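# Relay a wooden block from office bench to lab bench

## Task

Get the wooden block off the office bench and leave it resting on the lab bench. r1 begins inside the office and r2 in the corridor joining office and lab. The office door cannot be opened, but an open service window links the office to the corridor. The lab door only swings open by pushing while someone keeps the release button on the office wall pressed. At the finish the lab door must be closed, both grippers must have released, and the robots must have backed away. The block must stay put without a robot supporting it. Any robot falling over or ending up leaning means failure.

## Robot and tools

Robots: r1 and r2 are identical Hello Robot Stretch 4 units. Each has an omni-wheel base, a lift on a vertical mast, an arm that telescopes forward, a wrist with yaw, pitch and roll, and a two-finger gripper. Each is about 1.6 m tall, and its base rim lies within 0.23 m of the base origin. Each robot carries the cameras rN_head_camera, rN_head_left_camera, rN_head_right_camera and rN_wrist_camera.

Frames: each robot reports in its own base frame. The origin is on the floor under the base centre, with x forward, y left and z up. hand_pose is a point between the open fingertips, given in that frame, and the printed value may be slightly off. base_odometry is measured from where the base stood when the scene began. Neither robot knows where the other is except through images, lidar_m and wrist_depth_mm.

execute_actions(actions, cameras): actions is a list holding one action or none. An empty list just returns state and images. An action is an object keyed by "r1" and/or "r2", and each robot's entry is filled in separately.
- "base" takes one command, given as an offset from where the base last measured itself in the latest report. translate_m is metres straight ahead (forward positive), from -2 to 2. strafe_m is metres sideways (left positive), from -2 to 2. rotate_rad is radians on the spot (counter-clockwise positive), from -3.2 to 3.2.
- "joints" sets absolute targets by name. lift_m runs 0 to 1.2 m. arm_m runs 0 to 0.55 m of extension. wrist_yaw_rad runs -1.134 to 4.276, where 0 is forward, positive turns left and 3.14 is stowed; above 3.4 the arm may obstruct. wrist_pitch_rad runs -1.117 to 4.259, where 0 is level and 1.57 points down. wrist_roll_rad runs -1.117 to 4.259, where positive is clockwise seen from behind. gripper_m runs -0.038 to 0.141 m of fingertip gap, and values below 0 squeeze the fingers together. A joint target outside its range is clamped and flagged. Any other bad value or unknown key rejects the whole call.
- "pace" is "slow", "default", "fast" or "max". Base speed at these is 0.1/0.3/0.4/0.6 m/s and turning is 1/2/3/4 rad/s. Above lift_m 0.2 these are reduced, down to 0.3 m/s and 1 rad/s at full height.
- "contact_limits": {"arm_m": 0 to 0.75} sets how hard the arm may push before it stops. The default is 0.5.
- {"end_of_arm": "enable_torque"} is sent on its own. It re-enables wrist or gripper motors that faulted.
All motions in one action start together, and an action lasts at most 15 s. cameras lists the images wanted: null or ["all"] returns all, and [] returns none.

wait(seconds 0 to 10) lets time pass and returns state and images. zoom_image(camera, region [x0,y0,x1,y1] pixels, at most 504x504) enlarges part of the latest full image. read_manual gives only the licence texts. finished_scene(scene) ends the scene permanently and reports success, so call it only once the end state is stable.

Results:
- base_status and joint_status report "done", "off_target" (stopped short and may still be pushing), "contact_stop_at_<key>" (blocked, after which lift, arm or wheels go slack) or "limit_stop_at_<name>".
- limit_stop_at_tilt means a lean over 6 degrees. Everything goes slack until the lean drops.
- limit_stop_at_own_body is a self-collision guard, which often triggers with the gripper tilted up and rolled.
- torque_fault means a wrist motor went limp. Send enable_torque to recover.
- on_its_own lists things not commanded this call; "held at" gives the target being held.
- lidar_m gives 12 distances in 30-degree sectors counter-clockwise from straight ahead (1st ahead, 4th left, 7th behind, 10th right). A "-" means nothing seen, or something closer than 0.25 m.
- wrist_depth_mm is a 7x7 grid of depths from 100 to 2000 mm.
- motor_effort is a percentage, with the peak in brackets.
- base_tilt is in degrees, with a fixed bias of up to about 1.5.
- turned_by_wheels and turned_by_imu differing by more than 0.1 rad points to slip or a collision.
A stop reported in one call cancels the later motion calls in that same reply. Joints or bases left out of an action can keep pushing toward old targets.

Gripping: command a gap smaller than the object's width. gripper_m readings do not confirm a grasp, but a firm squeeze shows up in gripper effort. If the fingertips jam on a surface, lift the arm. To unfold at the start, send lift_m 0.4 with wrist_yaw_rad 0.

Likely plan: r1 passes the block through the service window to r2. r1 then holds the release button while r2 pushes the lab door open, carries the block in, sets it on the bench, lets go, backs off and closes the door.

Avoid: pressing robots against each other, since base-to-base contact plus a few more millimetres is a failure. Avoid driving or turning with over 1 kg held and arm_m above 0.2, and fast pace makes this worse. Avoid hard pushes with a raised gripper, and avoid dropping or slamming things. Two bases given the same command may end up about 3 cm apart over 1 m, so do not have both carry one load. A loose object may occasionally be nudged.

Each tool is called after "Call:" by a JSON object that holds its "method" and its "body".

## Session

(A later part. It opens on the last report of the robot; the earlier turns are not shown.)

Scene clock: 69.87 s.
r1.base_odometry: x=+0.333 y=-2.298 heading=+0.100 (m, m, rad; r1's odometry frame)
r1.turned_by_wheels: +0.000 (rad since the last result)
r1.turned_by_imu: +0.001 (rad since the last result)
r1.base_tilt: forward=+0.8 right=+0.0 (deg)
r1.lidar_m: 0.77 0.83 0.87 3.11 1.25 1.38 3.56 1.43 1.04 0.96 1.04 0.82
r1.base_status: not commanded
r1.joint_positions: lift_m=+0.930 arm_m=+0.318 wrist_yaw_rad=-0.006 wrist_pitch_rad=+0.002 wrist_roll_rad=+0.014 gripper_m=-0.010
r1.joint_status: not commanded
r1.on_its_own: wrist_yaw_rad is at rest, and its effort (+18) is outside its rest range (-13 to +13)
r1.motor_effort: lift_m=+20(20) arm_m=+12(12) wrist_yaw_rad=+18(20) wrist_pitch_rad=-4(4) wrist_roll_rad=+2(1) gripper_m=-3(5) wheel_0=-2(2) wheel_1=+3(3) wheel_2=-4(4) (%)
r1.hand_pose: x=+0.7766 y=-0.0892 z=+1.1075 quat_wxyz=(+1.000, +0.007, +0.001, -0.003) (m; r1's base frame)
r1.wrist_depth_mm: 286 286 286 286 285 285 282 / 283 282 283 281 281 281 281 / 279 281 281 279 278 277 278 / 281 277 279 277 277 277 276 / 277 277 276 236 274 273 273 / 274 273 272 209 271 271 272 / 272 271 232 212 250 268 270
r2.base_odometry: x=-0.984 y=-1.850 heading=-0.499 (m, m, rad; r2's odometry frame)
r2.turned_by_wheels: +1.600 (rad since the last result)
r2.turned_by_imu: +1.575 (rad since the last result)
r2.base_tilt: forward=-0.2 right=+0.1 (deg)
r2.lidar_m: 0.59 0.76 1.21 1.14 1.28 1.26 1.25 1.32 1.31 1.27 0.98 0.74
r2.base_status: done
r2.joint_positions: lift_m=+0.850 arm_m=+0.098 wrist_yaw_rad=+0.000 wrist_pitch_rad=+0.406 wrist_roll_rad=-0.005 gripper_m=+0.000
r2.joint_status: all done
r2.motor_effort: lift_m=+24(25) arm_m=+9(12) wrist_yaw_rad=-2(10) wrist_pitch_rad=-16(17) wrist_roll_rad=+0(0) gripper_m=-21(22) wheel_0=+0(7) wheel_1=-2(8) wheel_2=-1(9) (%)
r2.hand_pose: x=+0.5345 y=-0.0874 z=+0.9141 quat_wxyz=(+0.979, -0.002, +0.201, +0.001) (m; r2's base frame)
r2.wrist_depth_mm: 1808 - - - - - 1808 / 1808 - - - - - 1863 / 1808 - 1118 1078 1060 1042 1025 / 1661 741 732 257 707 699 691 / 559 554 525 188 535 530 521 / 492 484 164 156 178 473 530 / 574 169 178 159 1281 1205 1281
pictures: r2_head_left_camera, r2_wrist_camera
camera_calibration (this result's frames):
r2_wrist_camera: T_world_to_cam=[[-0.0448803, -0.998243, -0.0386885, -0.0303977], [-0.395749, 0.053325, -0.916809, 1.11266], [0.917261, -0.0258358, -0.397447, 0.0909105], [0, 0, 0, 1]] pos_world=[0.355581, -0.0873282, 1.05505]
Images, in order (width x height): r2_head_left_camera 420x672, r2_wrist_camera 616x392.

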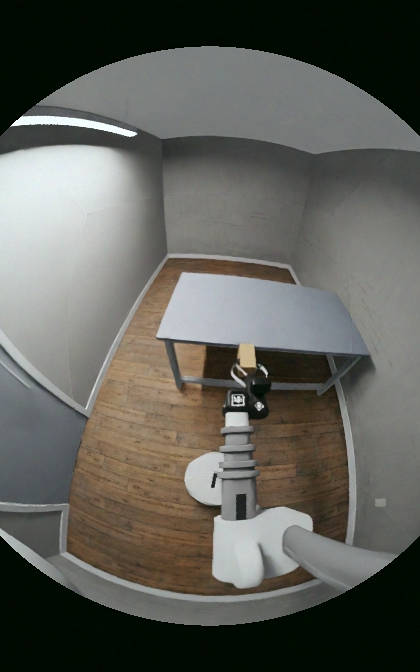

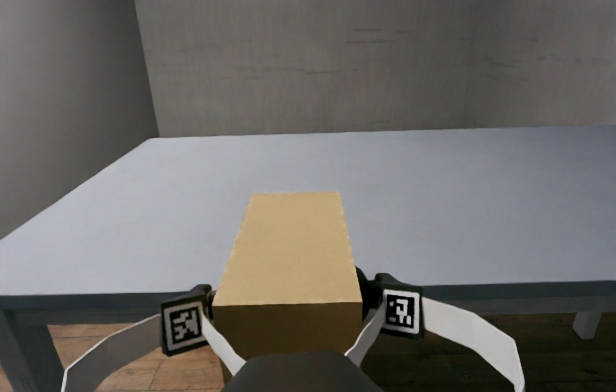

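Call:
{"method": "execute_actions", "body": {"actions": [{"r2":{"joints":{"lift_m":0.752,"arm_m":0.48}}}], "cameras": []}}

Call:
{"method": "execute_actions", "body": {"actions": [{"r1":{"joints":{"arm_m":0.05},"pace":"fast"},"r2":{"joints":{"gripper_m":0.1,"lift_m":0.748}}}], "cameras": []}}

Call:
{"method": "execute_actions", "body": {"actions": [{"r2":{"joints":{"arm_m":0.01,"lift_m":0.78},"pace":"fast"}}], "cameras": ["r2_head_left_camera","r2_wrist_camera"]}}

Call:
{"method": "zoom_image", "body": {"camera": "r2_head_left_camera", "region": [0,300,200,560]}}

Scene clock: 72.60 s.
r1.base_odometry: x=+0.333 y=-2.298 heading=+0.100 (m, m, rad; r1's odometry frame)
r1.turned_by_wheels: +0.000 (rad since the last result)
r1.turned_by_imu: +0.001 (rad since the last result)
r1.base_tilt: forward=+0.6 right=+0.0 (deg)
r1.lidar_m: 0.80 0.83 0.88 3.11 1.25 1.40 3.56 1.41 1.04 0.98 1.04 0.84
r1.base_status: not commanded
r1.joint_positions: lift_m=+0.930 arm_m=+0.318 wrist_yaw_rad=-0.006 wrist_pitch_rad=+0.002 wrist_roll_rad=+0.014 gripper_m=-0.010
r1.joint_status: not commanded
r1.on_its_own: wrist_yaw_rad is at rest, and its effort (+19) is outside its rest range (-13 to +13)
r1.motor_effort: lift_m=+20(20) arm_m=+12(12) wrist_yaw_rad=+19(20) wrist_pitch_rad=-2(3) wrist_roll_rad=+1(1) gripper_m=-5(5) wheel_0=-2(2) wheel_1=+3(3) wheel_2=-5(4) (%)
r1.hand_pose: x=+0.7766 y=-0.0892 z=+1.1075 quat_wxyz=(+1.000, +0.007, +0.001, -0.003) (m; r1's base frame)
r1.wrist_depth_mm: 285 287 286 285 283 283 282 / 285 282 281 283 281 279 279 / 282 279 278 279 279 277 276 / 278 278 278 277 277 276 277 / 276 276 277 236 272 273 273 / 274 273 272 210 272 272 270 / 272 272 232 212 250 268 268
r2.base_odometry: x=-0.984 y=-1.850 heading=-0.499 (m, m, rad; r2's odometry frame)
r2.turned_by_wheels: +0.000 (rad since the last result)
r2.turned_by_imu: +0.000 (rad since the last result)
r2.base_tilt: forward=-0.3 right=+0.1 (deg)
r2.lidar_m: 0.69 0.75 1.21 1.15 1.27 1.27 1.23 1.33 1.30 1.28 0.95 0.72
r2.base_status: not commanded
r2.joint_positions: lift_m=+0.752 arm_m=+0.478 wrist_yaw_rad=+0.000 wrist_pitch_rad=+0.406 wrist_roll_rad=-0.005 gripper_m=+0.000
r2.joint_status: all done
r2.motor_effort: lift_m=+19(27) arm_m=+9(10) wrist_yaw_rad=-1(1) wrist_pitch_rad=-16(17) wrist_roll_rad=+1(0) gripper_m=-21(21) wheel_0=+0(0) wheel_1=-2(3) wheel_2=-1(2) (%)
r2.hand_pose: x=+0.9144 y=-0.0874 z=+0.8165 quat_wxyz=(+0.979, -0.002, +0.201, +0.001) (m; r2's base frame)
r2.wrist_depth_mm: 1863 - - - - - 1808 / 1808 - - - - - 1863 / 1618 759 732 723 707 683 661 / 500 492 484 257 473 459 452 / 368 364 343 189 349 345 342 / 294 290 164 156 178 277 276 / 241 169 178 159 233 217 230
pictures: none
No camera images: the call's "cameras" was empty. Leave "cameras" out to get every camera's image.

Scene clock: 74.40 s.
r1.base_odometry: x=+0.333 y=-2.298 heading=+0.100 (m, m, rad; r1's odometry frame)
r1.turned_by_wheels: +0.000 (rad since the last result)
r1.turned_by_imu: +0.001 (rad since the last result)
r1.base_tilt: forward=+0.8 right=-0.2 (deg)
r1.lidar_m: 0.76 0.84 0.86 3.09 1.29 1.41 3.54 1.42 1.04 0.99 1.04 0.82
r1.base_status: not commanded
r1.joint_positions: lift_m=+0.930 arm_m=+0.051 wrist_yaw_rad=+0.000 wrist_pitch_rad=+0.002 wrist_roll_rad=+0.014 gripper_m=-0.010
r1.joint_status: all done
r1.motor_effort: lift_m=+20(20) arm_m=-5(9) wrist_yaw_rad=+2(20) wrist_pitch_rad=-5(6) wrist_roll_rad=+2(0) gripper_m=-8(8) wheel_0=-2(2) wheel_1=+3(4) wheel_2=-3(4) (%)
r1.hand_pose: x=+0.5102 y=-0.0875 z=+1.1073 quat_wxyz=(+1.000, +0.007, +0.001, +0.000) (m; r1's base frame)
r1.wrist_depth_mm: 569 559 569 559 559 564 554 / 559 559 559 554 564 554 549 / 559 554 554 554 554 554 544 / 549 549 549 549 539 544 539 / 544 549 549 496 535 544 535 / 539 544 544 201 535 530 535 / 539 539 355 357 525 525 535
r2.base_odometry: x=-0.984 y=-1.850 heading=-0.499 (m, m, rad; r2's odometry frame)
r2.turned_by_wheels: +0.000 (rad since the last result)
r2.turned_by_imu: +0.000 (rad since the last result)
r2.base_tilt: forward=-0.2 right=+0.2 (deg)
r2.lidar_m: 0.69 0.77 1.19 1.14 1.28 1.28 1.24 1.31 1.32 1.27 0.95 0.73
r2.base_status: not commanded
r2.joint_positions: lift_m=+0.748 arm_m=+0.478 wrist_yaw_rad=+0.000 wrist_pitch_rad=+0.403 wrist_roll_rad=-0.005 gripper_m=+0.100
r2.joint_status: all done
r2.motor_effort: lift_m=+19(20) arm_m=+9(9) wrist_yaw_rad=-1(1) wrist_pitch_rad=-7(16) wrist_roll_rad=+1(0) gripper_m=+0(21) wheel_0=+0(0) wheel_1=-2(3) wheel_2=-1(1) (%)
r2.hand_pose: x=+0.9148 y=-0.0874 z=+0.8133 quat_wxyz=(+0.980, -0.002, +0.200, +0.001) (m; r2's base frame)
r2.wrist_depth_mm: 1756 - - - - - 1921 / 1756 - - - - - 1863 / 1661 768 741 715 699 683 668 / 500 492 484 272 466 455 452 / 370 362 340 201 347 345 340 / 290 278 178 175 190 277 274 / 240 229 229 140 232 221 227
pictures: none
No camera images: the call's "cameras" was empty. Leave "cameras" out to get every camera's image.

Scene clock: 76.47 s.
r1.base_odometry: x=+0.333 y=-2.298 heading=+0.100 (m, m, rad; r1's odometry frame)
r1.turned_by_wheels: +0.000 (rad since the last result)
r1.turned_by_imu: +0.001 (rad since the last result)
r1.base_tilt: forward=+0.8 right=-0.1 (deg)
r1.lidar_m: 0.73 0.83 0.90 3.12 1.25 1.40 3.53 1.42 1.03 0.98 1.03 0.83
r1.base_status: not commanded
r1.joint_positions: lift_m=+0.930 arm_m=+0.051 wrist_yaw_rad=+0.000 wrist_pitch_rad=+0.002 wrist_roll_rad=+0.014 gripper_m=-0.010
r1.joint_status: not commanded
r1.motor_effort: lift_m=+20(20) arm_m=-5(5) wrist_yaw_rad=+3(2) wrist_pitch_rad=-5(5) wrist_roll_rad=+1(1) gripper_m=-8(6) wheel_0=-2(2) wheel_1=+3(3) wheel_2=-3(4) (%)
r1.hand_pose: x=+0.5102 y=-0.0875 z=+1.1073 quat_wxyz=(+1.000, +0.007, +0.001, +0.000) (m; r1's base frame)
r1.wrist_depth_mm: 574 559 569 564 554 559 554 / 564 564 559 559 549 549 544 / 554 554 559 549 554 544 544 / 554 549 544 544 544 544 549 / 544 549 539 500 539 539 539 / 544 539 539 200 544 530 530 / 535 535 355 359 521 530 525
r2.base_odometry: x=-0.984 y=-1.850 heading=-0.499 (m, m, rad; r2's odometry frame)
r2.turned_by_wheels: +0.000 (rad since the last result)
r2.turned_by_imu: +0.000 (rad since the last result)
r2.base_tilt: forward=-0.3 right=+0.2 (deg)
r2.lidar_m: 0.70 0.74 1.22 1.13 1.27 1.27 1.24 1.33 1.32 1.26 0.97 0.74
r2.base_status: not commanded
r2.joint_positions: lift_m=+0.780 arm_m=+0.012 wrist_yaw_rad=+0.000 wrist_pitch_rad=+0.402 wrist_roll_rad=-0.005 gripper_m=+0.100
r2.joint_status: all done
r2.motor_effort: lift_m=+24(24) arm_m=-9(6) wrist_yaw_rad=+2(1) wrist_pitch_rad=-5(6) wrist_roll_rad=+0(0) gripper_m=+0(1) wheel_0=+0(0) wheel_1=-3(2) wheel_2=-1(1) (%)
r2.hand_pose: x=+0.4479 y=-0.0875 z=+0.8450 quat_wxyz=(+0.980, -0.002, +0.200, +0.000) (m; r2's base frame)
r2.wrist_depth_mm: 1863 - - - - - 1808 / 1808 - - - - - 1756 / 1808 891 854 707 820 798 798 / 591 585 574 564 554 539 554 / 585 591 1336 1661 585 1756 1336 / 668 1464 1397 1499 195 1430 1397 / 1160 1160 1205 140 1205 1118 1205
pictures: r2_head_left_camera, r2_wrist_camera
camera_calibration (this result's frames):
r2_wrist_camera: T_world_to_cam=[[-0.0451662, -0.998224, -0.0388427, -0.0368058], [-0.392589, 0.0534904, -0.918157, 1.01481], [0.918604, -0.0262204, -0.394308, 0.139546], [0, 0, 0, 1]] pos_world=[0.268555, -0.0873643, 0.985352]
Images, in order (width x height): r2_head_left_camera 420x672, r2_wrist_camera 616x392.

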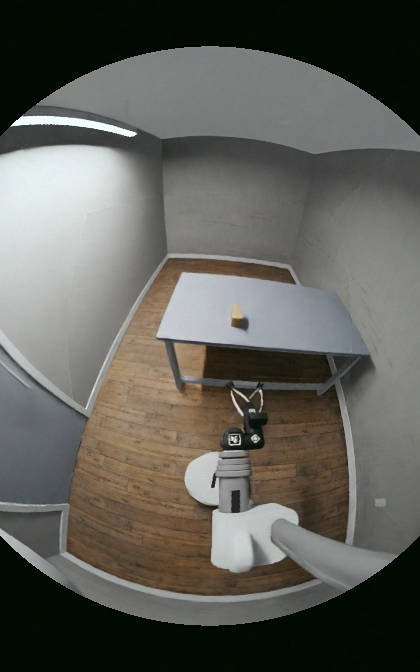

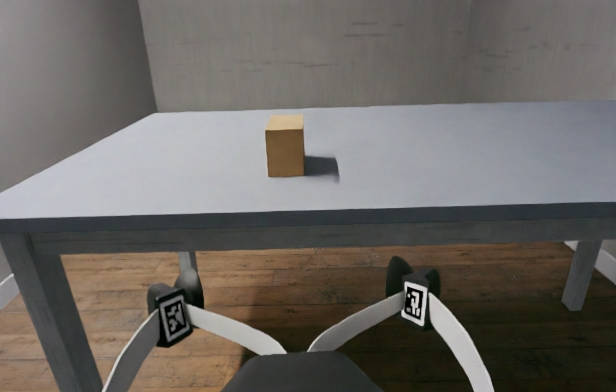

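Region (0, 300, 200, 560) of r2_head_left_camera's 420x672 image, scaled by 1.938, with more detail than that image has; it fills the left 388 columns of this view, and the rest is white.

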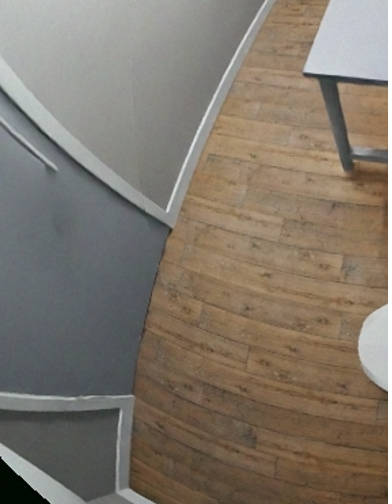

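Call:
{"method": "finished_scene", "body": {"scene": 1}}

The scene is finished: the task was done.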